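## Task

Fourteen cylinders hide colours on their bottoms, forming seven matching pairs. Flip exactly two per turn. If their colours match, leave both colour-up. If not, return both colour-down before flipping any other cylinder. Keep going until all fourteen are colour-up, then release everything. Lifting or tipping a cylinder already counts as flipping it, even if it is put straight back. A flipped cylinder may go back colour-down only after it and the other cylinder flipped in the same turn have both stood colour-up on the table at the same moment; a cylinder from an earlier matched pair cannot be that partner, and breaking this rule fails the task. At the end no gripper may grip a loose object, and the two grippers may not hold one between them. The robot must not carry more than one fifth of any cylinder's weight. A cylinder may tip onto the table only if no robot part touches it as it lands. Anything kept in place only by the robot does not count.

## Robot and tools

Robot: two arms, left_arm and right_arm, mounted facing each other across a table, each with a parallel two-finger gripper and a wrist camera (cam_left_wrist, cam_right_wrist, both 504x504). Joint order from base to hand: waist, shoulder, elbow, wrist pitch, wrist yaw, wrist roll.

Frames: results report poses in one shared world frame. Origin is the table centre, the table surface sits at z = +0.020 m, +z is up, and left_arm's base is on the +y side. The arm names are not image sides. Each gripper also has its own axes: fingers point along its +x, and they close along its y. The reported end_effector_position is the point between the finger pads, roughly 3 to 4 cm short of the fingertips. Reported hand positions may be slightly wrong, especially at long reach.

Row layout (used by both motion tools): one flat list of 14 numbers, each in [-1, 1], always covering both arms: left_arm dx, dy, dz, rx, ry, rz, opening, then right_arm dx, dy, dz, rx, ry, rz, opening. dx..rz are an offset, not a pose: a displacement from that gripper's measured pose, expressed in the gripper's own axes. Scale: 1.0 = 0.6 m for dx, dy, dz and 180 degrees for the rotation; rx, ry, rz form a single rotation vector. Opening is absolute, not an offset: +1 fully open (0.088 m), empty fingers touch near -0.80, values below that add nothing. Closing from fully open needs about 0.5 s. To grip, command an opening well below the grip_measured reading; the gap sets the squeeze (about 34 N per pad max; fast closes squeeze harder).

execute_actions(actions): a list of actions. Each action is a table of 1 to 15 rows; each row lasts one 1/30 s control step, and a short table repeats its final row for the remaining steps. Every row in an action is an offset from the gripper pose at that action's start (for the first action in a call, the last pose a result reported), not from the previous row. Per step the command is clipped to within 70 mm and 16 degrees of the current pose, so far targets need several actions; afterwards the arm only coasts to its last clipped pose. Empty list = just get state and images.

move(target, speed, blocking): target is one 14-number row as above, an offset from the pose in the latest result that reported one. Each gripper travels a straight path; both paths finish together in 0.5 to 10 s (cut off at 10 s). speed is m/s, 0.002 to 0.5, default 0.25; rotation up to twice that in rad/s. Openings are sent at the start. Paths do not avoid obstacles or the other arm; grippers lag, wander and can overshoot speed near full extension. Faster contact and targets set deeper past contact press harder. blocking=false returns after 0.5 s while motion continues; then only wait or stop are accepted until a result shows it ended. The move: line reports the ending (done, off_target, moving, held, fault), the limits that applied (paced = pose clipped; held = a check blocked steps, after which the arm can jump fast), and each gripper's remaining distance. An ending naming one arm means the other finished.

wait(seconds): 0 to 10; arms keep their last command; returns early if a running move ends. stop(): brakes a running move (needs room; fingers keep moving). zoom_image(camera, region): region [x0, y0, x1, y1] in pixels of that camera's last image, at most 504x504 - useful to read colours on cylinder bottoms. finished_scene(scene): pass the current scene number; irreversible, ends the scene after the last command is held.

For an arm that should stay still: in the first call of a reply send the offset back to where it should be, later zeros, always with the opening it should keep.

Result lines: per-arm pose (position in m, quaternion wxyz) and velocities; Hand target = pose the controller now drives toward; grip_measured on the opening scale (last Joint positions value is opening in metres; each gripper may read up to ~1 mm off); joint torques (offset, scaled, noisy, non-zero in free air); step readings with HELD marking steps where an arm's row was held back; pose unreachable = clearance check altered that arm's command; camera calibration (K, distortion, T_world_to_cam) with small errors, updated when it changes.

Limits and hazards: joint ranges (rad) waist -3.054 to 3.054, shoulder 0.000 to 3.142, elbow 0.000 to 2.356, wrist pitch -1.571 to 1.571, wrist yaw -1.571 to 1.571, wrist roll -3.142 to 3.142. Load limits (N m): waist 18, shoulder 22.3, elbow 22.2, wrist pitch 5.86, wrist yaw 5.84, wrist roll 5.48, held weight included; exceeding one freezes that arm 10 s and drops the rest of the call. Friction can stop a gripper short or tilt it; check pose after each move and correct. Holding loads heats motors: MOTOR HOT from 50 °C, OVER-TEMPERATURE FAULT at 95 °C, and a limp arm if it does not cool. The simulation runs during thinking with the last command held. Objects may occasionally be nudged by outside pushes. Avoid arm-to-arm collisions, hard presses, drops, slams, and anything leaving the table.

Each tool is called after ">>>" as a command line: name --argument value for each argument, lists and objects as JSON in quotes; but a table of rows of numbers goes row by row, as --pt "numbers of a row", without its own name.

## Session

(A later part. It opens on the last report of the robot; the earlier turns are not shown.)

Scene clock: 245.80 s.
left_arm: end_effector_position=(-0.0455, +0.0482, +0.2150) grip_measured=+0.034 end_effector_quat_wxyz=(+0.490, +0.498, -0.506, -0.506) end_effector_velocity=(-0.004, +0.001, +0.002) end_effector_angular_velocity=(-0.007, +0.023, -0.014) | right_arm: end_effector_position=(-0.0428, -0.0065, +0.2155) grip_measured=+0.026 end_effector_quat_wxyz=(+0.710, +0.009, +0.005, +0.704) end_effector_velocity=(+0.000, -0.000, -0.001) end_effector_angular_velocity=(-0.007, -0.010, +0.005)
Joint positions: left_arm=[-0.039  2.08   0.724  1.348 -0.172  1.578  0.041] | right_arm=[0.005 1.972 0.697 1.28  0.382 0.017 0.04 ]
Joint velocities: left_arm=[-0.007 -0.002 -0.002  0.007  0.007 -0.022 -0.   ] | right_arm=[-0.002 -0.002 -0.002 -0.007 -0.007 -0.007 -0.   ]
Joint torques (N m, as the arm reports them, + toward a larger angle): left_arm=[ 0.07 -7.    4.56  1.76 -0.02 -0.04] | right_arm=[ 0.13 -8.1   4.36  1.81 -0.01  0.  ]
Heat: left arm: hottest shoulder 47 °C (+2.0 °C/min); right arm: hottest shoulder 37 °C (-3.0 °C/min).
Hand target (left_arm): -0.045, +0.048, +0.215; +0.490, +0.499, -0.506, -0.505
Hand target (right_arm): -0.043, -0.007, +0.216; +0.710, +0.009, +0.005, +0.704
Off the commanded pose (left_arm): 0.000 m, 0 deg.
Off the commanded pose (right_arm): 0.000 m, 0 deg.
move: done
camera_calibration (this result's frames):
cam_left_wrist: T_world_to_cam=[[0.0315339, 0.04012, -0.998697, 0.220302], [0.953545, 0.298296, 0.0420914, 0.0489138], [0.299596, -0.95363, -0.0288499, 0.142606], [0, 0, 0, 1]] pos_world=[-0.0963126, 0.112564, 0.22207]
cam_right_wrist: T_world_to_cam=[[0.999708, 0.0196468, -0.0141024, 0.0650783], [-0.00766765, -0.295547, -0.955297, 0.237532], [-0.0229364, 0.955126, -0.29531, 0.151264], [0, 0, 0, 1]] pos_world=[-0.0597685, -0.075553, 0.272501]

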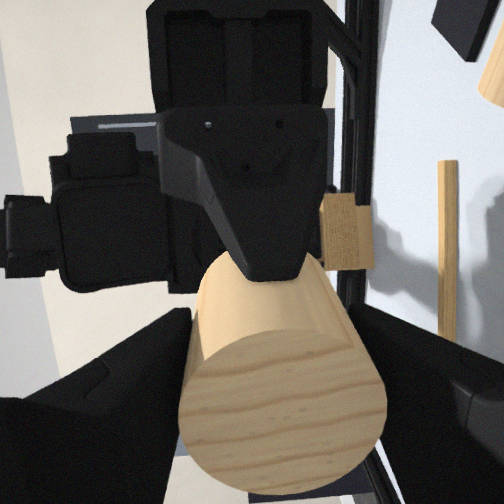

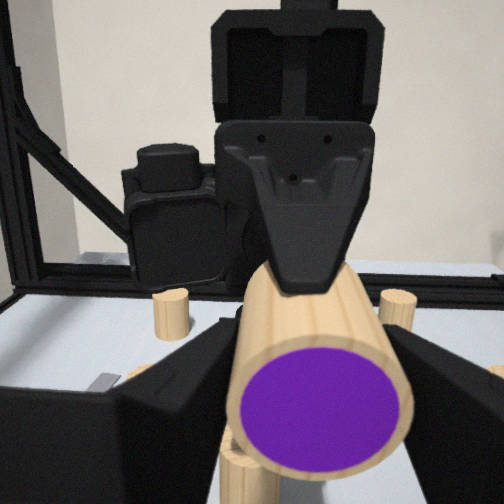

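>>> move --target '[0,0,0,0,0,0,1,0,0,0,0,0,0,-0.4]'

>>> move --target '[-0.05,0,0,0,0.008,0.003,1,-0.14,0,0,0,0,0,-0.4]'

>>> move --target '[-0.262,-0.09,-0.197,0,0,-0.5,0.55,-0.082,-0.022,-0.09,0,0.504,0,-0.4]' --speed 0.35

Scene clock: 249.27 s.
left_arm: end_effector_position=(-0.0455, +0.0483, +0.2149) grip_measured=+1.000 end_effector_quat_wxyz=(+0.490, +0.499, -0.506, -0.506) end_effector_velocity=(-0.002, +0.001, -0.001) end_effector_angular_velocity=(+0.007, +0.006, -0.010) | right_arm: end_effector_position=(-0.0428, -0.0065, +0.2155) grip_measured=+0.026 end_effector_quat_wxyz=(+0.710, +0.009, +0.005, +0.704) end_effector_velocity=(+0.002, -0.000, -0.004) end_effector_angular_velocity=(-0.021, -0.030, -0.010)
Joint positions: left_arm=[-0.039  2.08   0.723  1.348 -0.172  1.578  0.088] | right_arm=[0.005 1.972 0.697 1.28  0.382 0.017 0.04 ]
Joint velocities: left_arm=[-0.002 -0.002 -0.002 -0.007  0.007 -0.007  0.   ] | right_arm=[-0.002 -0.002 -0.002 -0.022  0.007 -0.022  0.   ]
Joint torques (N m, as the arm reports them, + toward a larger angle): left_arm=[-0.02 -6.91  4.58  1.74 -0.01 -0.03] | right_arm=[ 0.03 -8.1   4.36  1.81  0.   -0.01]
Heat: left arm: hottest shoulder 47 °C (+3.0 °C/min); right arm: hottest shoulder 38 °C (-2.0 °C/min).
Hand target (left_arm): -0.045, +0.048, +0.215; +0.490, +0.498, -0.506, -0.506
Hand target (right_arm): -0.043, -0.007, +0.215; +0.710, +0.009, +0.005, +0.704
Off the commanded pose (left_arm): 0.000 m, 0 deg.
Off the commanded pose (right_arm): 0.000 m, 0 deg.
move: done
camera_calibration (this result's frames):
cam_left_wrist: T_world_to_cam=[[0.0316081, 0.0404937, -0.99868, 0.220155], [0.953542, 0.29828, 0.0422739, 0.0488387], [0.299598, -0.953619, -0.0291844, 0.14275], [0, 0, 0, 1]] pos_world=[-0.0962962, 0.112647, 0.221966]
cam_right_wrist: T_world_to_cam=[[0.999708, 0.0196468, -0.0141024, 0.0650783], [-0.00766765, -0.295547, -0.955297, 0.237532], [-0.0229364, 0.955126, -0.29531, 0.151264], [0, 0, 0, 1]] pos_world=[-0.0597685, -0.075553, 0.272501]

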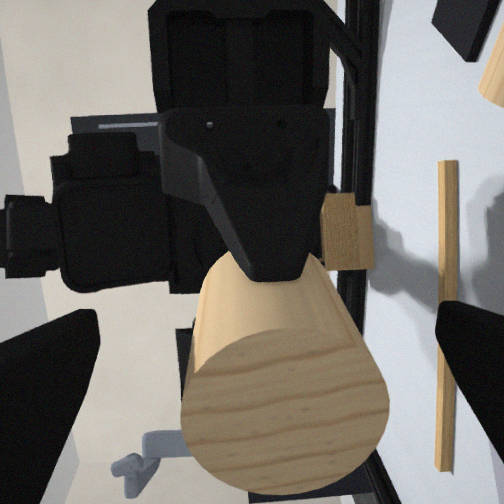

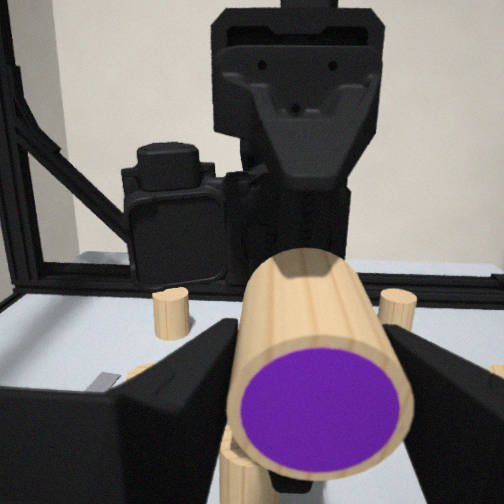

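Scene clock: 250.20 s.
left_arm: end_effector_position=(-0.0450, +0.0767, +0.2108) grip_measured=+1.000 end_effector_quat_wxyz=(+0.495, +0.504, -0.501, -0.501) end_effector_velocity=(+0.000, +0.001, +0.001) end_effector_angular_velocity=(+0.002, -0.008, +0.015) | right_arm: end_effector_position=(-0.0441, -0.0879, +0.2133) grip_measured=+0.026 end_effector_quat_wxyz=(+0.710, +0.006, +0.006, +0.704) end_effector_velocity=(-0.000, -0.003, -0.001) end_effector_angular_velocity=(-0.006, +0.004, +0.010)
Joint positions: left_arm=[-0.067  2.045  0.605  1.43  -0.221  1.578  0.088] | right_arm=[0.13  1.798 0.39  1.409 0.507 0.017 0.04 ]
Joint velocities: left_arm=[-0.007 -0.007 -0.002 -0.007 -0.022  0.007  0.   ] | right_arm=[ 0.002 -0.012 -0.012 -0.007 -0.007  0.007 -0.   ]
Joint torques (N m, as the arm reports them, + toward a larger angle): left_arm=[-0.31 -7.66  3.54  2.   -0.19  0.  ] | right_arm=[ 0.49 -7.23  2.46  2.04  0.13  0.  ]
Heat: left arm: hottest shoulder 47 °C (+3.0 °C/min); right arm: hottest shoulder 38 °C (-2.0 °C/min).
Hand target (left_arm): -0.045, +0.078, +0.215; +0.498, +0.502, -0.502, -0.497
Hand target (right_arm): -0.043, -0.091, +0.215; +0.710, +0.009, +0.005, +0.704
Off the commanded pose (left_arm): 0.005 m, 1 deg.
Off the commanded pose (right_arm): 0.003 m, 0 deg.
move: done
camera_calibration (this result's frames):
cam_left_wrist: T_world_to_cam=[[0.0313384, 0.0418151, -0.998634, 0.214811], [0.946928, 0.31855, 0.0430542, 0.0380528], [0.319915, -0.946983, -0.029613, 0.170108], [0, 0, 0, 1]] pos_world=[-0.0971853, 0.139985, 0.217917]
cam_right_wrist: T_world_to_cam=[[0.999718, 0.020344, -0.0122558, 0.0675745], [-0.00558226, -0.3003, -0.953829, 0.210726], [-0.0230851, 0.953628, -0.300102, 0.229192], [0, 0, 0, 1]] pos_world=[-0.0610881, -0.156658, 0.270605]

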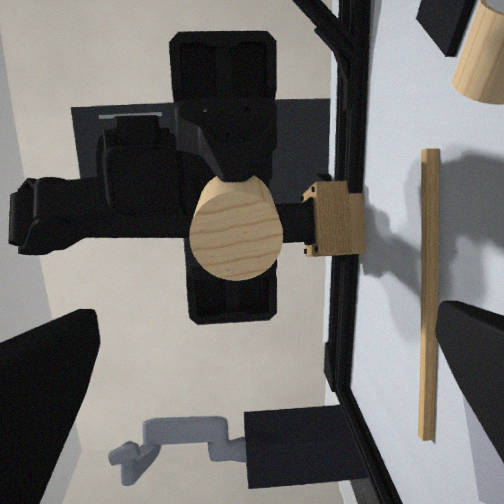

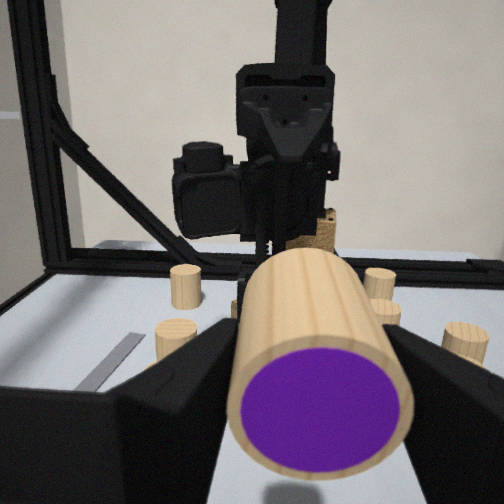

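Scene clock: 252.97 s.
left_arm: end_effector_position=(+0.0712, +0.2354, +0.1589) grip_measured=+0.550 end_effector_quat_wxyz=(+0.000, +0.708, +0.004, -0.706) end_effector_velocity=(-0.001, +0.003, -0.000) end_effector_angular_velocity=(+0.020, +0.011, +0.010) | right_arm: end_effector_position=(-0.0317, -0.1390, +0.1597) grip_measured=+0.025 end_effector_quat_wxyz=(+0.502, -0.495, +0.508, +0.495) end_effector_velocity=(-0.002, -0.001, +0.003) end_effector_angular_velocity=(-0.014, +0.019, +0.005)
Joint positions: left_arm=[ 0.327  1.71   1.074 -0.939 -0.004  1.735  0.066] | right_arm=[-0.053  1.837  1.336 -1.074 -0.007  0.334  0.04 ]
Joint velocities: left_arm=[ 0.002  0.007  0.007 -0.022  0.007 -0.007 -0.   ] | right_arm=[-0.002  0.002  0.017 -0.022 -0.022 -0.007 -0.   ]
Joint torques (N m, as the arm reports them, + toward a larger angle): left_arm=[ 0.14 -4.75  6.54 -0.04 -0.13  0.11] | right_arm=[-0.2  -7.06  6.99 -0.1  -0.13 -0.23]
Heat: left arm: hottest shoulder 46 °C (+2.0 °C/min); right arm: hottest shoulder 38 °C (-2.0 °C/min).
Hand target (left_arm): +0.073, +0.234, +0.159; -0.001, +0.710, +0.005, -0.704
Hand target (right_arm): -0.032, -0.137, +0.159; +0.499, -0.497, +0.509, +0.495
Off the commanded pose (left_arm): 0.003 m, 1 deg.
Off the commanded pose (right_arm): 0.002 m, 1 deg.
move: done
camera_calibration (this result's frames):
cam_left_wrist: T_world_to_cam=[[0.0153147, 0.999163, 0.0379194, -0.236283], [0.94576, -0.0267833, 0.323761, -0.0835288], [0.324505, 0.0309044, -0.945379, 0.196708], [0, 0, 0, 1]] pos_world=[0.0187842, 0.227769, 0.221966]
cam_right_wrist: T_world_to_cam=[[0.999311, -0.0145278, -0.0341399, 0.0541944], [-0.00339004, -0.952056, 0.305906, -0.147383], [-0.0369472, -0.305579, -0.95145, 0.190659], [0, 0, 0, 1]] pos_world=[-0.0476124, -0.0812683, 0.228337]

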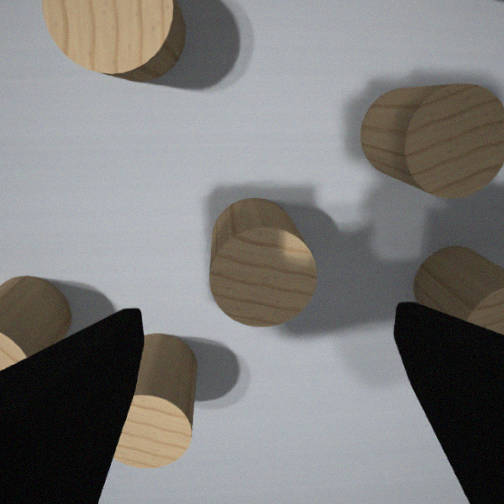

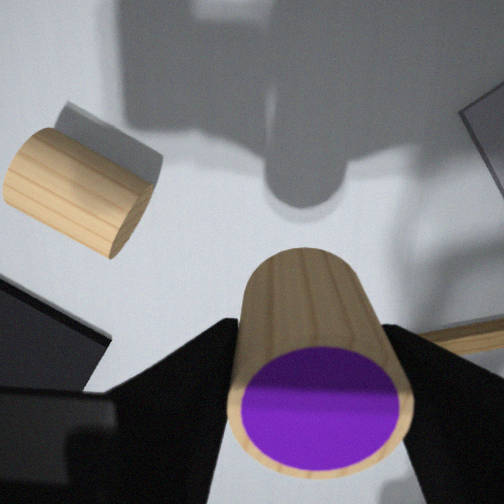

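>>> move --target '[0.14,-0.005,-0.008,0,0,0,0.55,0.139,0,0.003,0,0,0,-0.4]' --speed 0.08

>>> move --target '[0,0,0,0,0,0,-0.4,0,0,0,0,0,0,0.6]'

>>> move --target '[-0.14,0,0,0,0,0,-0.4,-0.13,0,0,0,0,0,0.6]'

>>> move --target '[-0.104,0.322,0.202,0,0,0.506,-0.4,-0.086,0.021,0.05,0,-0.495,0,1]' --speed 0.35

Scene clock: 258.10 s.
left_arm: end_effector_position=(+0.0763, +0.2372, +0.0783) grip_measured=+0.550 end_effector_quat_wxyz=(+0.004, +0.709, +0.001, -0.705) end_effector_velocity=(-0.003, -0.001, -0.001) end_effector_angular_velocity=(-0.004, +0.007, +0.015) | right_arm: end_effector_position=(-0.0333, -0.1340, +0.0834) grip_measured=+0.025 end_effector_quat_wxyz=(+0.505, -0.489, +0.505, +0.501) end_effector_velocity=(+0.001, -0.004, -0.001) end_effector_angular_velocity=(-0.014, +0.003, +0.005)
Joint positions: left_arm=[ 0.345  1.874  0.902 -0.595 -0.004  1.752  0.066] | right_arm=[-0.054  1.954  1.166 -0.767 -0.007  0.334  0.04 ]
Joint velocities: left_arm=[-0.007  0.002 -0.002  0.007  0.007 -0.022 -0.   ] | right_arm=[-0.002 -0.002 -0.007 -0.007 -0.007 -0.007 -0.   ]
Joint torques (N m, as the arm reports them, + toward a larger angle): left_arm=[ 0.16 -5.05  4.01  0.41  0.04  0.12] | right_arm=[ 0.08 -7.    3.52  0.54  0.03  0.  ]
Heat: left arm: hottest shoulder 45 °C (+1.0 °C/min); right arm: hottest shoulder 38 °C (-2.0 °C/min).
Hand target (left_arm): +0.077, +0.239, +0.075; +0.000, +0.708, +0.004, -0.706
Hand target (right_arm): -0.032, -0.138, +0.077; +0.502, -0.495, +0.508, +0.495
Off the commanded pose (left_arm): 0.004 m, 1 deg.
Off the commanded pose (right_arm): 0.008 m, 1 deg.
move: done
camera_calibration (this result's frames):
cam_left_wrist: T_world_to_cam=[[0.0144859, 0.999472, 0.0290831, -0.23438], [0.945133, -0.0231804, 0.325862, -0.0631628], [0.326364, 0.022767, -0.94497, 0.120514], [0, 0, 0, 1]] pos_world=[0.0237612, 0.230049, 0.141281]
cam_right_wrist: T_world_to_cam=[[0.999068, -0.0138221, -0.0409027, 0.0538858], [-0.0014569, -0.957623, 0.28802, -0.118444], [-0.0431504, -0.287692, -0.95675, 0.122238], [0, 0, 0, 1]] pos_world=[-0.0487335, -0.0775132, 0.15327]

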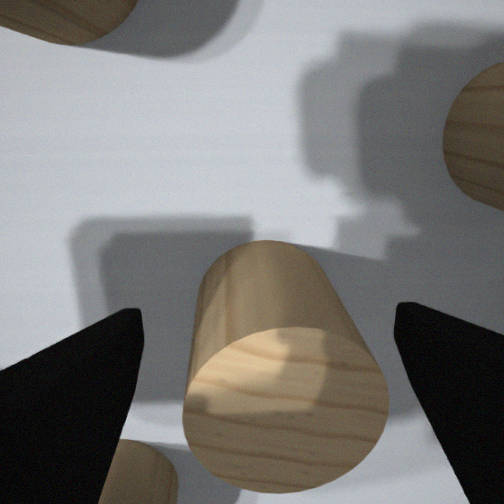

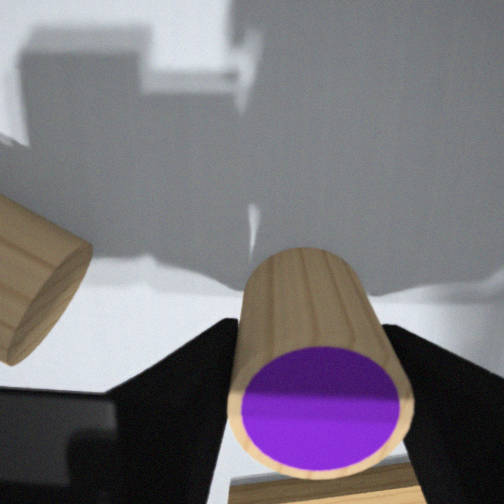

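Scene clock: 258.77 s.
left_arm: end_effector_position=(+0.0762, +0.2373, +0.0783) grip_measured=+0.035 end_effector_quat_wxyz=(+0.003, +0.709, +0.001, -0.705) end_effector_velocity=(-0.000, +0.004, -0.001) end_effector_angular_velocity=(+0.013, -0.005, +0.005) | right_arm: end_effector_position=(-0.0333, -0.1340, +0.0834) grip_measured=+0.598 end_effector_quat_wxyz=(+0.505, -0.489, +0.505, +0.501) end_effector_velocity=(-0.003, +0.001, +0.002) end_effector_angular_velocity=(+0.005, +0.025, +0.005)
Joint positions: left_arm=[ 0.345  1.874  0.902 -0.595 -0.004  1.752  0.041] | right_arm=[-0.054  1.954  1.166 -0.767 -0.007  0.334  0.068]
Joint velocities: left_arm=[-0.002 -0.002 -0.007 -0.007 -0.007 -0.007 -0.   ] | right_arm=[-0.002 -0.007 -0.002  0.007 -0.022 -0.007  0.001]
Joint torques (N m, as the arm reports them, + toward a larger angle): left_arm=[ 0.03 -5.72  4.69  0.24  0.05  0.  ] | right_arm=[ 0.01 -8.47  4.82  0.14  0.01 -0.01]
Heat: left arm: hottest shoulder 45 °C (+1.0 °C/min); right arm: hottest shoulder 38 °C (-2.0 °C/min).
Hand target (left_arm): +0.076, +0.237, +0.078; +0.004, +0.709, +0.001, -0.705
Hand target (right_arm): -0.033, -0.134, +0.083; +0.505, -0.489, +0.505, +0.501
Off the commanded pose (left_arm): 0.000 m, 0 deg.
Off the commanded pose (right_arm): 0.000 m, 0 deg.
move: done
camera_calibration (this result's frames):
cam_left_wrist: T_world_to_cam=[[0.014488, 0.999461, 0.0294566, -0.234489], [0.945157, -0.0233025, 0.325785, -0.0631129], [0.326296, 0.0231211, -0.944985, 0.120439], [0, 0, 0, 1]] pos_world=[0.0237501, 0.230107, 0.141281]
cam_right_wrist: T_world_to_cam=[[0.999047, -0.0142021, -0.0412683, 0.053919], [-0.00171043, -0.957587, 0.288138, -0.118475], [-0.0436102, -0.287793, -0.956699, 0.122198], [0, 0, 0, 1]] pos_world=[-0.0487412, -0.0775166, 0.153269]

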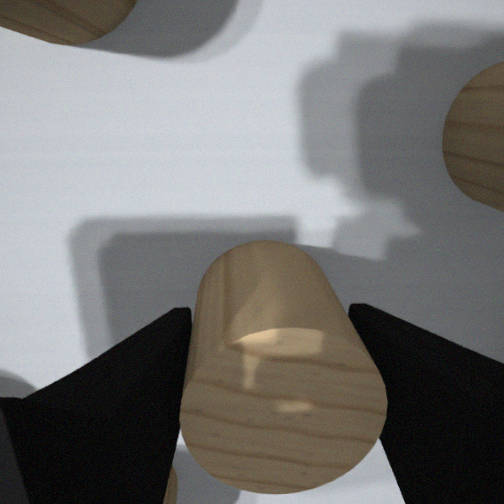

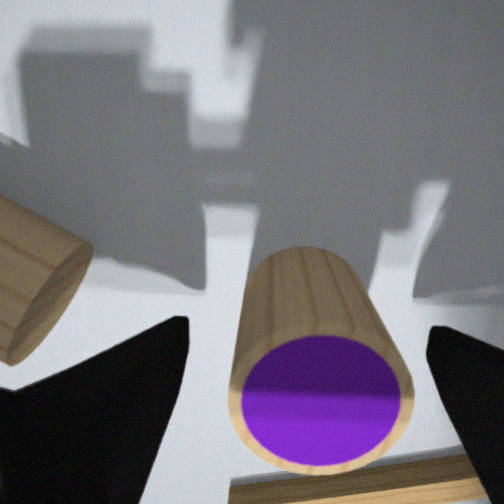

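Scene clock: 259.67 s.
left_arm: end_effector_position=(+0.0755, +0.2404, +0.1564) grip_measured=+0.035 end_effector_quat_wxyz=(-0.003, +0.708, +0.008, -0.707) end_effector_velocity=(-0.002, +0.000, +0.003) end_effector_angular_velocity=(+0.006, +0.008, +0.005) | right_arm: end_effector_position=(-0.0321, -0.1376, +0.1567) grip_measured=+0.600 end_effector_quat_wxyz=(+0.503, -0.493, +0.507, +0.497) end_effector_velocity=(+0.001, -0.003, +0.003) end_effector_angular_velocity=(-0.014, +0.003, +0.005)
Joint positions: left_arm=[ 0.345  1.707  1.059 -0.938 -0.004  1.752  0.041] | right_arm=[-0.054  1.84   1.328 -1.056 -0.007  0.334  0.068]
Joint velocities: left_arm=[-0.002 -0.002  0.012 -0.022  0.007 -0.007 -0.   ] | right_arm=[-0.002 -0.002  0.007 -0.022 -0.007 -0.007 -0.   ]
Joint torques (N m, as the arm reports them, + toward a larger angle): left_arm=[-0.22 -6.58  6.66 -0.04  0.03 -0.1 ] | right_arm=[-0.13 -8.81  6.93 -0.11  0.01 -0.07]
Heat: left arm: hottest shoulder 45 °C (+1.0 °C/min); right arm: hottest shoulder 38 °C (-2.0 °C/min).
Hand target (left_arm): +0.075, +0.237, +0.162; +0.003, +0.709, +0.001, -0.705
Hand target (right_arm): -0.032, -0.135, +0.161; +0.505, -0.489, +0.505, +0.501
Off the commanded pose (left_arm): 0.007 m, 1 deg.
Off the commanded pose (right_arm): 0.005 m, 1 deg.
move: done
camera_calibration (this result's frames):
cam_left_wrist: T_world_to_cam=[[0.0150042, 0.998747, 0.0477513, -0.242626], [0.946279, -0.0296108, 0.321992, -0.0858003], [0.323002, 0.0403549, -0.945537, 0.190615], [0, 0, 0, 1]] pos_world=[0.0232625, 0.232089, 0.219446]
cam_right_wrist: T_world_to_cam=[[0.999213, -0.0147121, -0.0368343, 0.0549522], [-0.00296118, -0.953743, 0.300609, -0.14454], [-0.0395531, -0.300263, -0.953036, 0.189178], [0, 0, 0, 1]] pos_world=[-0.0478544, -0.0802424, 0.225767]

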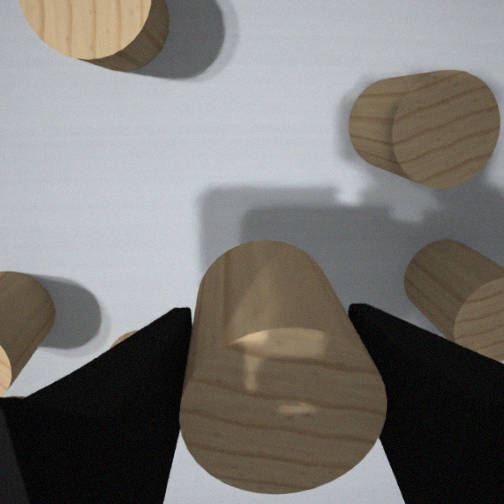

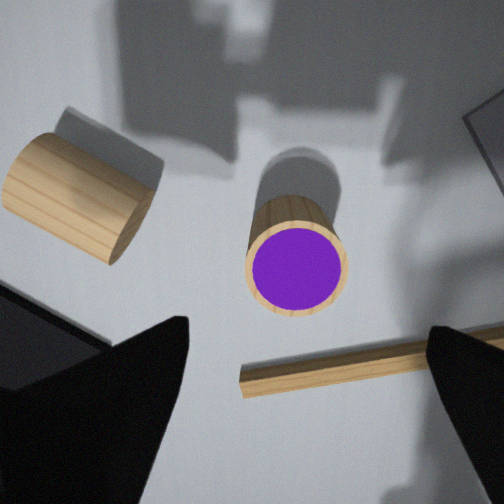

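Scene clock: 262.53 s.
left_arm: end_effector_position=(-0.0443, +0.0487, +0.2143) grip_measured=+0.033 end_effector_quat_wxyz=(+0.497, +0.500, -0.500, -0.503) end_effector_velocity=(-0.002, +0.001, -0.006) end_effector_angular_velocity=(+0.017, +0.019, +0.000) | right_arm: end_effector_position=(-0.0443, -0.1059, +0.2153) grip_measured=+1.000 end_effector_quat_wxyz=(+0.711, +0.012, +0.013, +0.703) end_effector_velocity=(+0.002, +0.000, -0.002) end_effector_angular_velocity=(+0.002, -0.006, -0.010)
Joint positions: left_arm=[-0.044  2.085  0.722  1.356 -0.196  1.57   0.041] | right_arm=[0.169 1.743 0.33  1.41  0.549 0.036 0.088]
Joint velocities: left_arm=[-0.007  0.007 -0.002 -0.007 -0.007 -0.022 -0.   ] | right_arm=[-0.002  0.017 -0.002  0.022  0.007 -0.007  0.   ]
Joint torques (N m, as the arm reports them, + toward a larger angle): left_arm=[-0.38 -6.2   5.32  2.12 -0.22  0.07] | right_arm=[ 0.3  -4.59  2.39  1.84  0.11 -0.14]
Heat: left arm: hottest shoulder 45 °C (+1.0 °C/min); right arm: hottest shoulder 38 °C (-1.0 °C/min).
Hand target (left_arm): -0.045, +0.047, +0.215; +0.500, +0.500, -0.501, -0.499
Hand target (right_arm): -0.044, -0.108, +0.209; +0.711, +0.000, +0.012, +0.703
Off the commanded pose (left_arm): 0.004 m, 1 deg.
Off the commanded pose (right_arm): 0.007 m, 2 deg.
move: done
camera_calibration (this result's frames):
cam_left_wrist: T_world_to_cam=[[0.0217572, 0.0384688, -0.999023, 0.219237], [0.948121, 0.316211, 0.0328248, 0.0484529], [0.317165, -0.947909, -0.0295932, 0.143356], [0, 0, 0, 1]] pos_world=[-0.0961766, 0.112133, 0.221674]
cam_right_wrist: T_world_to_cam=[[0.999406, 0.0176096, -0.0296096, 0.071646], [-0.0229072, -0.302267, -0.952948, 0.206087], [-0.0257311, 0.953061, -0.301685, 0.247097], [0, 0, 0, 1]] pos_world=[-0.0605245, -0.174467, 0.273057]

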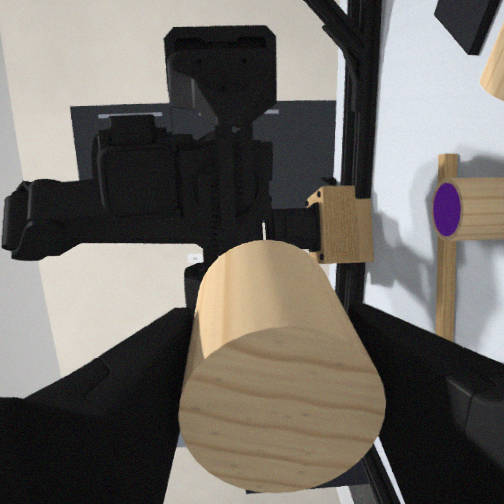

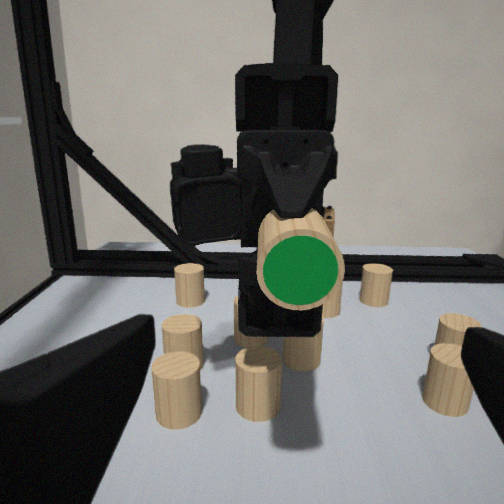

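J = green.

>>> move --target '[0,0,0,0,0,0,-0.4,0.171,-0.003,-0.006,-0.009,0,0.002,1]' --speed 0.15

>>> move --target '[0,0,0,0,0,0,-0.4,0,0,0,0,0,0,-0.4]'

Scene clock: 265.40 s.
left_arm: end_effector_position=(-0.0442, +0.0486, +0.2141) grip_measured=+0.032 end_effector_quat_wxyz=(+0.497, +0.500, -0.500, -0.503) end_effector_velocity=(+0.000, +0.001, +0.002) end_effector_angular_velocity=(-0.007, +0.009, +0.005) | right_arm: end_effector_position=(-0.0416, -0.0064, +0.2147) grip_measured=+1.000 end_effector_quat_wxyz=(+0.709, +0.007, +0.003, +0.705) end_effector_velocity=(+0.001, +0.003, -0.005) end_effector_angular_velocity=(-0.025, -0.002, +0.000)
Joint positions: left_arm=[-0.044  2.086  0.723  1.357 -0.196  1.57   0.041] | right_arm=[-0.001  1.973  0.694  1.284  0.372  0.013  0.088]
Joint velocities: left_arm=[-0.002 -0.002 -0.002  0.007 -0.007 -0.007 -0.   ] | right_arm=[-0.007  0.002  0.012 -0.037 -0.007  0.007  0.   ]
Joint torques (N m, as the arm reports them, + toward a larger angle): left_arm=[-0.05 -7.11  4.47  1.7  -0.02 -0.04] | right_arm=[-0.1  -6.83  5.58  1.64 -0.14 -0.16]
Heat: left arm: hottest shoulder 45 °C (+1.0 °C/min); right arm: hottest shoulder 38 °C (-1.0 °C/min).
Hand target (left_arm): -0.044, +0.049, +0.214; +0.497, +0.500, -0.500, -0.503
Hand target (right_arm): -0.042, -0.003, +0.211; +0.709, +0.001, +0.003, +0.705
Off the commanded pose (left_arm): 0.000 m, 0 deg.
Off the commanded pose (right_arm): 0.005 m, 1 deg.
move: done
camera_calibration (this result's frames):
cam_left_wrist: T_world_to_cam=[[0.02205, 0.0381014, -0.999031, 0.219122], [0.947991, 0.316583, 0.0329974, 0.0483877], [0.317533, -0.947799, -0.0291391, 0.143169], [0, 0, 0, 1]] pos_world=[-0.0961635, 0.112027, 0.221485]
cam_right_wrist: T_world_to_cam=[[0.999673, 0.0238153, -0.00934869, 0.0628015], [-0.00188312, -0.295922, -0.95521, 0.237071], [-0.0255151, 0.954915, -0.29578, 0.150903], [0, 0, 0, 1]] pos_world=[-0.0584842, -0.0754406, 0.271674]

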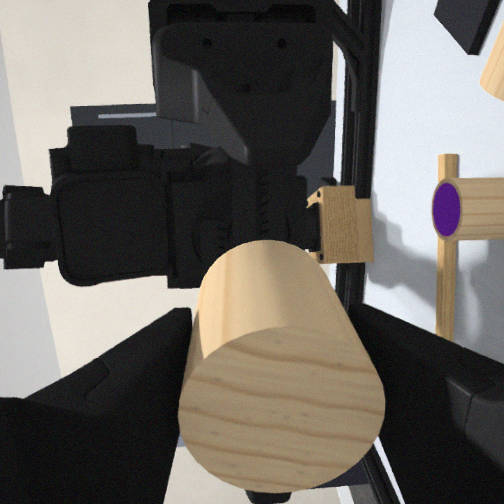

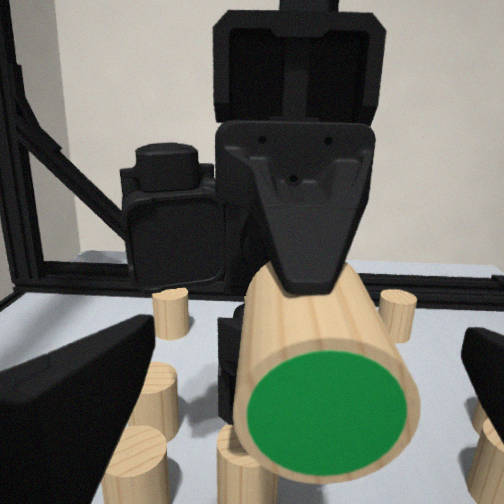

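Scene clock: 265.90 s.
left_arm: end_effector_position=(-0.0449, +0.0487, +0.2141) grip_measured=+0.032 end_effector_quat_wxyz=(+0.497, +0.500, -0.500, -0.503) end_effector_velocity=(-0.002, +0.001, -0.001) end_effector_angular_velocity=(+0.007, +0.006, +0.000) | right_arm: end_effector_position=(-0.0411, -0.0063, +0.2147) grip_measured=+0.025 end_effector_quat_wxyz=(+0.709, +0.007, +0.003, +0.705) end_effector_velocity=(+0.000, -0.000, -0.001) end_effector_angular_velocity=(-0.007, -0.025, +0.005)
Joint positions: left_arm=[-0.045  2.086  0.723  1.357 -0.196  1.57   0.041] | right_arm=[-0.002  1.973  0.694  1.284  0.373  0.013  0.04 ]
Joint velocities: left_arm=[-0.007 -0.002 -0.002 -0.007 -0.007 -0.007 -0.   ] | right_arm=[-0.002 -0.002 -0.002 -0.007 -0.007 -0.022 -0.   ]
Joint torques (N m, as the arm reports them, + toward a larger angle): left_arm=[ 0.03 -6.87  4.47  1.75 -0.02 -0.07] | right_arm=[ 0.13 -8.1   4.36  1.81 -0.03 -0.01]
Heat: left arm: hottest shoulder 45 °C (+1.0 °C/min); right arm: hottest shoulder 38 °C (-1.0 °C/min).
Hand target (left_arm): -0.044, +0.049, +0.214; +0.497, +0.500, -0.500, -0.503
Hand target (right_arm): -0.042, -0.006, +0.215; +0.709, +0.007, +0.003, +0.705
Off the commanded pose (left_arm): 0.001 m, 0 deg.
Off the commanded pose (right_arm): 0.000 m, 0 deg.
move: done
camera_calibration (this result's frames):
cam_left_wrist: T_world_to_cam=[[0.0221946, 0.0384336, -0.999015, 0.219038], [0.94859, 0.314762, 0.0331837, 0.0490612], [0.315727, -0.948392, -0.0294717, 0.143466], [0, 0, 0, 1]] pos_world=[-0.0966965, 0.112201, 0.221422]
cam_right_wrist: T_world_to_cam=[[0.999708, 0.0222899, -0.00935226, 0.0623355], [-0.00233804, -0.29592, -0.95521, 0.237078], [-0.024059, 0.954953, -0.295781, 0.150893], [0, 0, 0, 1]] pos_world=[-0.0581326, -0.0753287, 0.271674]

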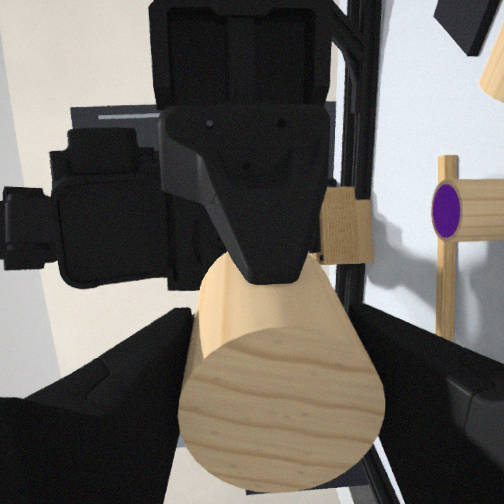

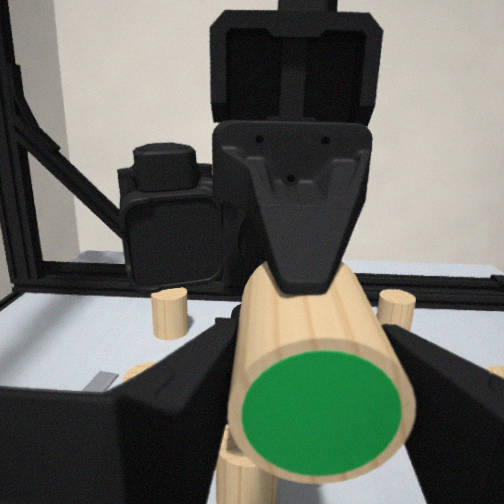

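>>> move --target '[0,0,0,0,0,0,1,0,0,0,0,0,0,-0.4]'

>>> move --target '[-0.1,0.008,0,0,0,0.004,1,-0.14,0,0,0,0,0,-0.4]'

>>> move --target '[0,0,0,0,0,0,1,0.012,-0.018,-0.088,0,0.504,0,-0.4]' --speed 0.35

>>> move --target '[0,0,0,0,0,0,1,0.14,0,0.003,0,0,0,-0.4]' --speed 0.08

Scene clock: 268.87 s.
left_arm: end_effector_position=(-0.0449, +0.0487, +0.2139) grip_measured=+1.000 end_effector_quat_wxyz=(+0.497, +0.500, -0.500, -0.503) end_effector_velocity=(+0.000, +0.001, -0.001) end_effector_angular_velocity=(+0.007, +0.006, +0.005) | right_arm: end_effector_position=(-0.0411, -0.0063, +0.2147) grip_measured=+0.024 end_effector_quat_wxyz=(+0.709, +0.007, +0.003, +0.705) end_effector_velocity=(+0.000, -0.000, -0.003) end_effector_angular_velocity=(-0.011, -0.012, +0.005)
Joint positions: left_arm=[-0.045  2.086  0.723  1.357 -0.196  1.57   0.088] | right_arm=[-0.002  1.973  0.694  1.284  0.373  0.013  0.04 ]
Joint velocities: left_arm=[-0.002 -0.002 -0.002 -0.007 -0.007 -0.007  0.   ] | right_arm=[-0.002  0.002 -0.002 -0.007 -0.007 -0.007 -0.   ]
Joint torques (N m, as the arm reports them, + toward a larger angle): left_arm=[ 0.06 -6.99  4.51  1.73  0.   -0.03] | right_arm=[ 0.04 -8.07  4.39  1.79  0.    0.  ]
Heat: left arm: hottest shoulder 45 °C (+1.0 °C/min); right arm: hottest shoulder 38 °C (-2.0 °C/min).
Hand target (left_arm): -0.045, +0.049, +0.214; +0.497, +0.500, -0.500, -0.503
Hand target (right_arm): -0.041, -0.006, +0.215; +0.710, +0.007, +0.003, +0.705
Off the commanded pose (left_arm): 0.000 m, 0 deg.
Off the commanded pose (right_arm): 0.000 m, 0 deg.
move: done
camera_calibration (this result's frames):
cam_left_wrist: T_world_to_cam=[[0.0222712, 0.0388069, -0.998999, 0.218847], [0.948588, 0.314749, 0.033374, 0.0490269], [0.315729, -0.948381, -0.0298019, 0.14353], [0, 0, 0, 1]] pos_world=[-0.0966971, 0.112198, 0.221269]
cam_right_wrist: T_world_to_cam=[[0.999708, 0.0222899, -0.00935226, 0.0623355], [-0.00233804, -0.29592, -0.95521, 0.237078], [-0.024059, 0.954953, -0.295781, 0.150893], [0, 0, 0, 1]] pos_world=[-0.0581326, -0.0753287, 0.271674]

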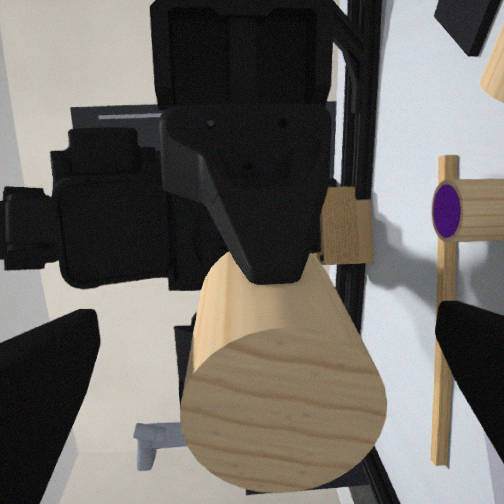

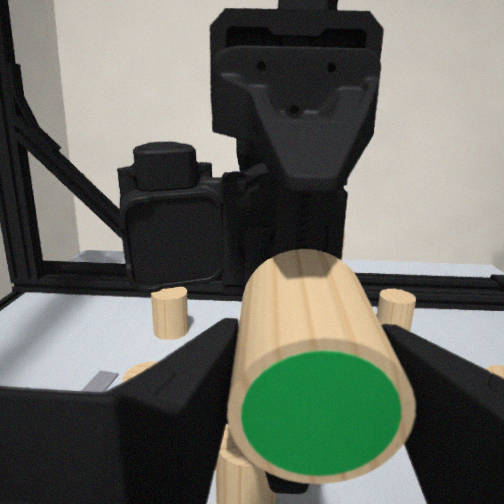

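Scene clock: 269.80 s.
left_arm: end_effector_position=(-0.0449, +0.1070, +0.2155) grip_measured=+1.000 end_effector_quat_wxyz=(+0.497, +0.498, -0.502, -0.503) end_effector_velocity=(+0.001, +0.003, -0.004) end_effector_angular_velocity=(+0.016, -0.026, +0.005) | right_arm: end_effector_position=(-0.0421, -0.0875, +0.2129) grip_measured=+0.024 end_effector_quat_wxyz=(+0.709, +0.005, +0.004, +0.705) end_effector_velocity=(-0.001, -0.003, -0.005) end_effector_angular_velocity=(-0.024, +0.009, +0.010)
Joint positions: left_arm=[-0.087  1.974  0.48   1.49  -0.234  1.57   0.088] | right_arm=[0.121 1.8   0.386 1.414 0.495 0.013 0.04 ]
Joint velocities: left_arm=[-0.002 -0.002 -0.012 -0.007 -0.007  0.022  0.   ] | right_arm=[ 0.002 -0.007 -0.012 -0.022 -0.007  0.022 -0.   ]
Joint torques (N m, as the arm reports them, + toward a larger angle): left_arm=[-0.27 -6.8   3.27  2.04 -0.21  0.02] | right_arm=[ 0.31 -7.14  2.44  2.01  0.09  0.01]
Heat: left arm: hottest shoulder 45 °C (+1.0 °C/min); right arm: hottest shoulder 38 °C (-1.0 °C/min).
Hand target (left_arm): -0.045, +0.109, +0.219; +0.500, +0.497, -0.503, -0.500
Hand target (right_arm): -0.041, -0.090, +0.214; +0.710, +0.007, +0.004, +0.705
Off the commanded pose (left_arm): 0.004 m, 1 deg.
Off the commanded pose (right_arm): 0.003 m, 0 deg.
move: done
camera_calibration (this result's frames):
cam_left_wrist: T_world_to_cam=[[0.0219202, 0.0357138, -0.999122, 0.21859], [0.949679, 0.311589, 0.0319733, 0.0312991], [0.312457, -0.949546, -0.0270866, 0.198323], [0, 0, 0, 1]] pos_world=[-0.0964832, 0.170758, 0.222769]
cam_right_wrist: T_world_to_cam=[[0.999712, 0.0226371, -0.00802317, 0.0648602], [-0.000870353, -0.299697, -0.954034, 0.2108], [-0.0240011, 0.953766, -0.299591, 0.228621], [0, 0, 0, 1]] pos_world=[-0.0591709, -0.156343, 0.270124]

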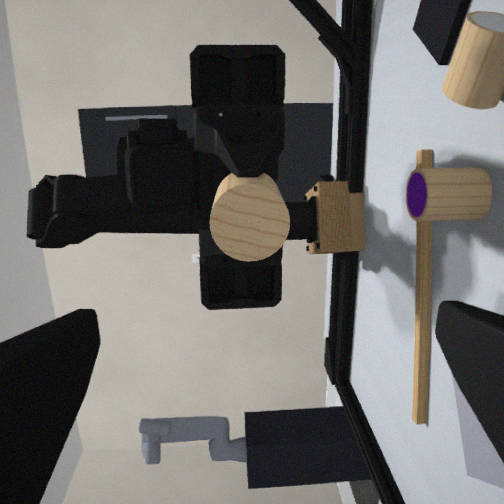

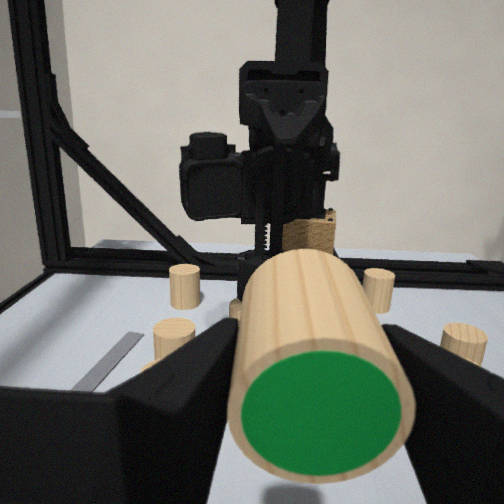

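Scene clock: 272.57 s.
left_arm: end_effector_position=(-0.0449, +0.1071, +0.2154) grip_measured=+1.000 end_effector_quat_wxyz=(+0.496, +0.499, -0.501, -0.503) end_effector_velocity=(+0.002, -0.000, -0.003) end_effector_angular_velocity=(+0.017, +0.003, +0.020) | right_arm: end_effector_position=(-0.0317, -0.0819, +0.1620) grip_measured=+0.024 end_effector_quat_wxyz=(+0.503, -0.496, +0.505, +0.495) end_effector_velocity=(-0.005, +0.002, +0.007) end_effector_angular_velocity=(-0.003, +0.037, +0.005)
Joint positions: left_arm=[-0.087  1.974  0.48   1.49  -0.234  1.57   0.088] | right_arm=[-0.097  2.038  1.624 -1.159 -0.002  0.289  0.04 ]
Joint velocities: left_arm=[-0.002 -0.002  0.002 -0.022 -0.022 -0.007  0.   ] | right_arm=[-0.002  0.002  0.032 -0.022 -0.037 -0.007 -0.   ]
Joint torques (N m, as the arm reports them, + toward a larger angle): left_arm=[-0.06 -5.63  3.82  1.75  0.02  0.  ] | right_arm=[-0.18 -8.06  7.3  -0.1  -0.08 -0.24]
Heat: left arm: hottest shoulder 45 °C (+1.0 °C/min); right arm: hottest shoulder 38 °C (-1.0 °C/min).
Hand target (left_arm): -0.045, +0.107, +0.215; +0.497, +0.498, -0.502, -0.503
Hand target (right_arm): -0.032, -0.080, +0.159; +0.500, -0.499, +0.507, +0.494
Off the commanded pose (left_arm): 0.000 m, 0 deg.
Off the commanded pose (right_arm): 0.003 m, 1 deg.
move: done
camera_calibration (this result's frames):
cam_left_wrist: T_world_to_cam=[[0.0220122, 0.0360837, -0.999106, 0.218436], [0.949676, 0.311577, 0.0321761, 0.0312114], [0.31246, -0.949535, -0.0274093, 0.198466], [0, 0, 0, 1]] pos_world=[-0.0964617, 0.170844, 0.222676]
cam_right_wrist: T_world_to_cam=[[0.999469, -0.0125089, -0.030072, 0.0545761], [-0.00281049, -0.952986, 0.303001, -0.0933445], [-0.0324485, -0.302755, -0.952516, 0.210824], [0, 0, 0, 1]] pos_world=[-0.0479686, -0.0244453, 0.230738]

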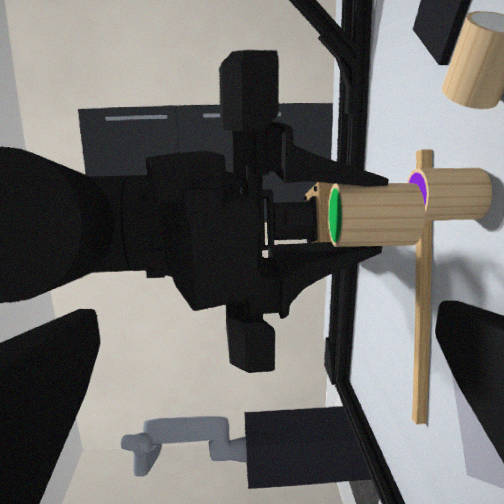

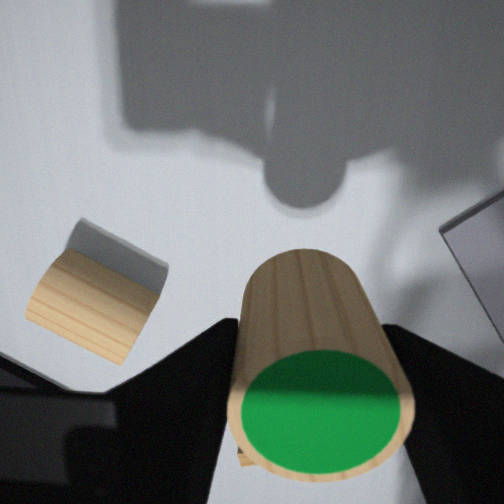

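Scene clock: 274.00 s.
left_arm: end_effector_position=(-0.0449, +0.1071, +0.2154) grip_measured=+1.000 end_effector_quat_wxyz=(+0.496, +0.499, -0.501, -0.503) end_effector_velocity=(+0.002, +0.001, +0.002) end_effector_angular_velocity=(-0.007, -0.006, +0.020) | right_arm: end_effector_position=(-0.0332, -0.0765, +0.0860) grip_measured=+0.024 end_effector_quat_wxyz=(+0.507, -0.489, +0.501, +0.502) end_effector_velocity=(-0.001, +0.001, +0.002) end_effector_angular_velocity=(+0.010, +0.010, +0.005)
Joint positions: left_arm=[-0.087  1.974  0.48   1.49  -0.234  1.57   0.088] | right_arm=[-0.097  2.13   1.448 -0.869 -0.002  0.289  0.04 ]
Joint velocities: left_arm=[-0.002 -0.002 -0.002  0.007 -0.022  0.007  0.   ] | right_arm=[-0.002 -0.007 -0.002  0.007 -0.007 -0.007 -0.   ]
Joint torques (N m, as the arm reports them, + toward a larger angle): left_arm=[ 0.01 -5.63  3.93  1.77 -0.01 -0.04] | right_arm=[-0.02 -8.51  3.8   0.36  0.   -0.04]
Heat: left arm: hottest shoulder 45 °C (+1.0 °C/min); right arm: hottest shoulder 38 °C (-1.0 °C/min).
Hand target (left_arm): -0.045, +0.107, +0.215; +0.497, +0.499, -0.502, -0.503
Hand target (right_arm): -0.032, -0.081, +0.078; +0.503, -0.496, +0.505, +0.495
Off the commanded pose (left_arm): 0.000 m, 0 deg.
Off the commanded pose (right_arm): 0.009 m, 1 deg.
move: off_target (right_arm)
camera_calibration (this result's frames):
cam_left_wrist: T_world_to_cam=[[0.0220122, 0.0360837, -0.999106, 0.218436], [0.949676, 0.311577, 0.0321761, 0.0312114], [0.31246, -0.949535, -0.0274093, 0.198466], [0, 0, 0, 1]] pos_world=[-0.0964617, 0.170844, 0.222676]
cam_right_wrist: T_world_to_cam=[[0.999269, -0.0117886, -0.0363582, 0.0544638], [-0.0010469, -0.959332, 0.282277, -0.0637819], [-0.0382072, -0.282033, -0.958644, 0.141997], [0, 0, 0, 1]] pos_world=[-0.0490655, -0.0204982, 0.156109]

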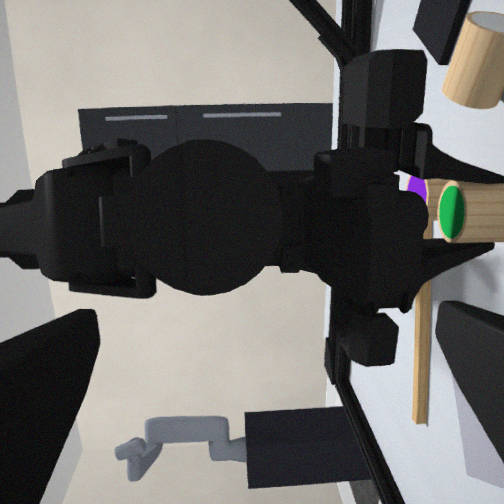

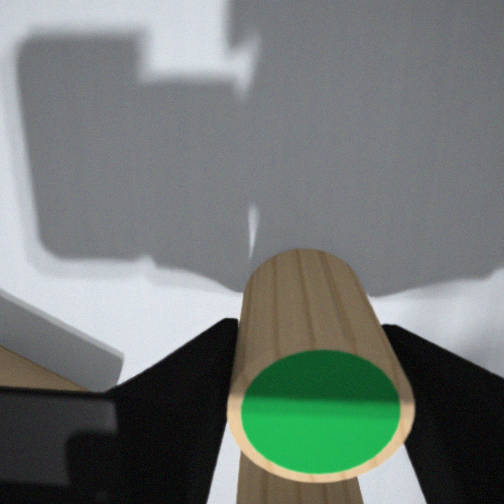

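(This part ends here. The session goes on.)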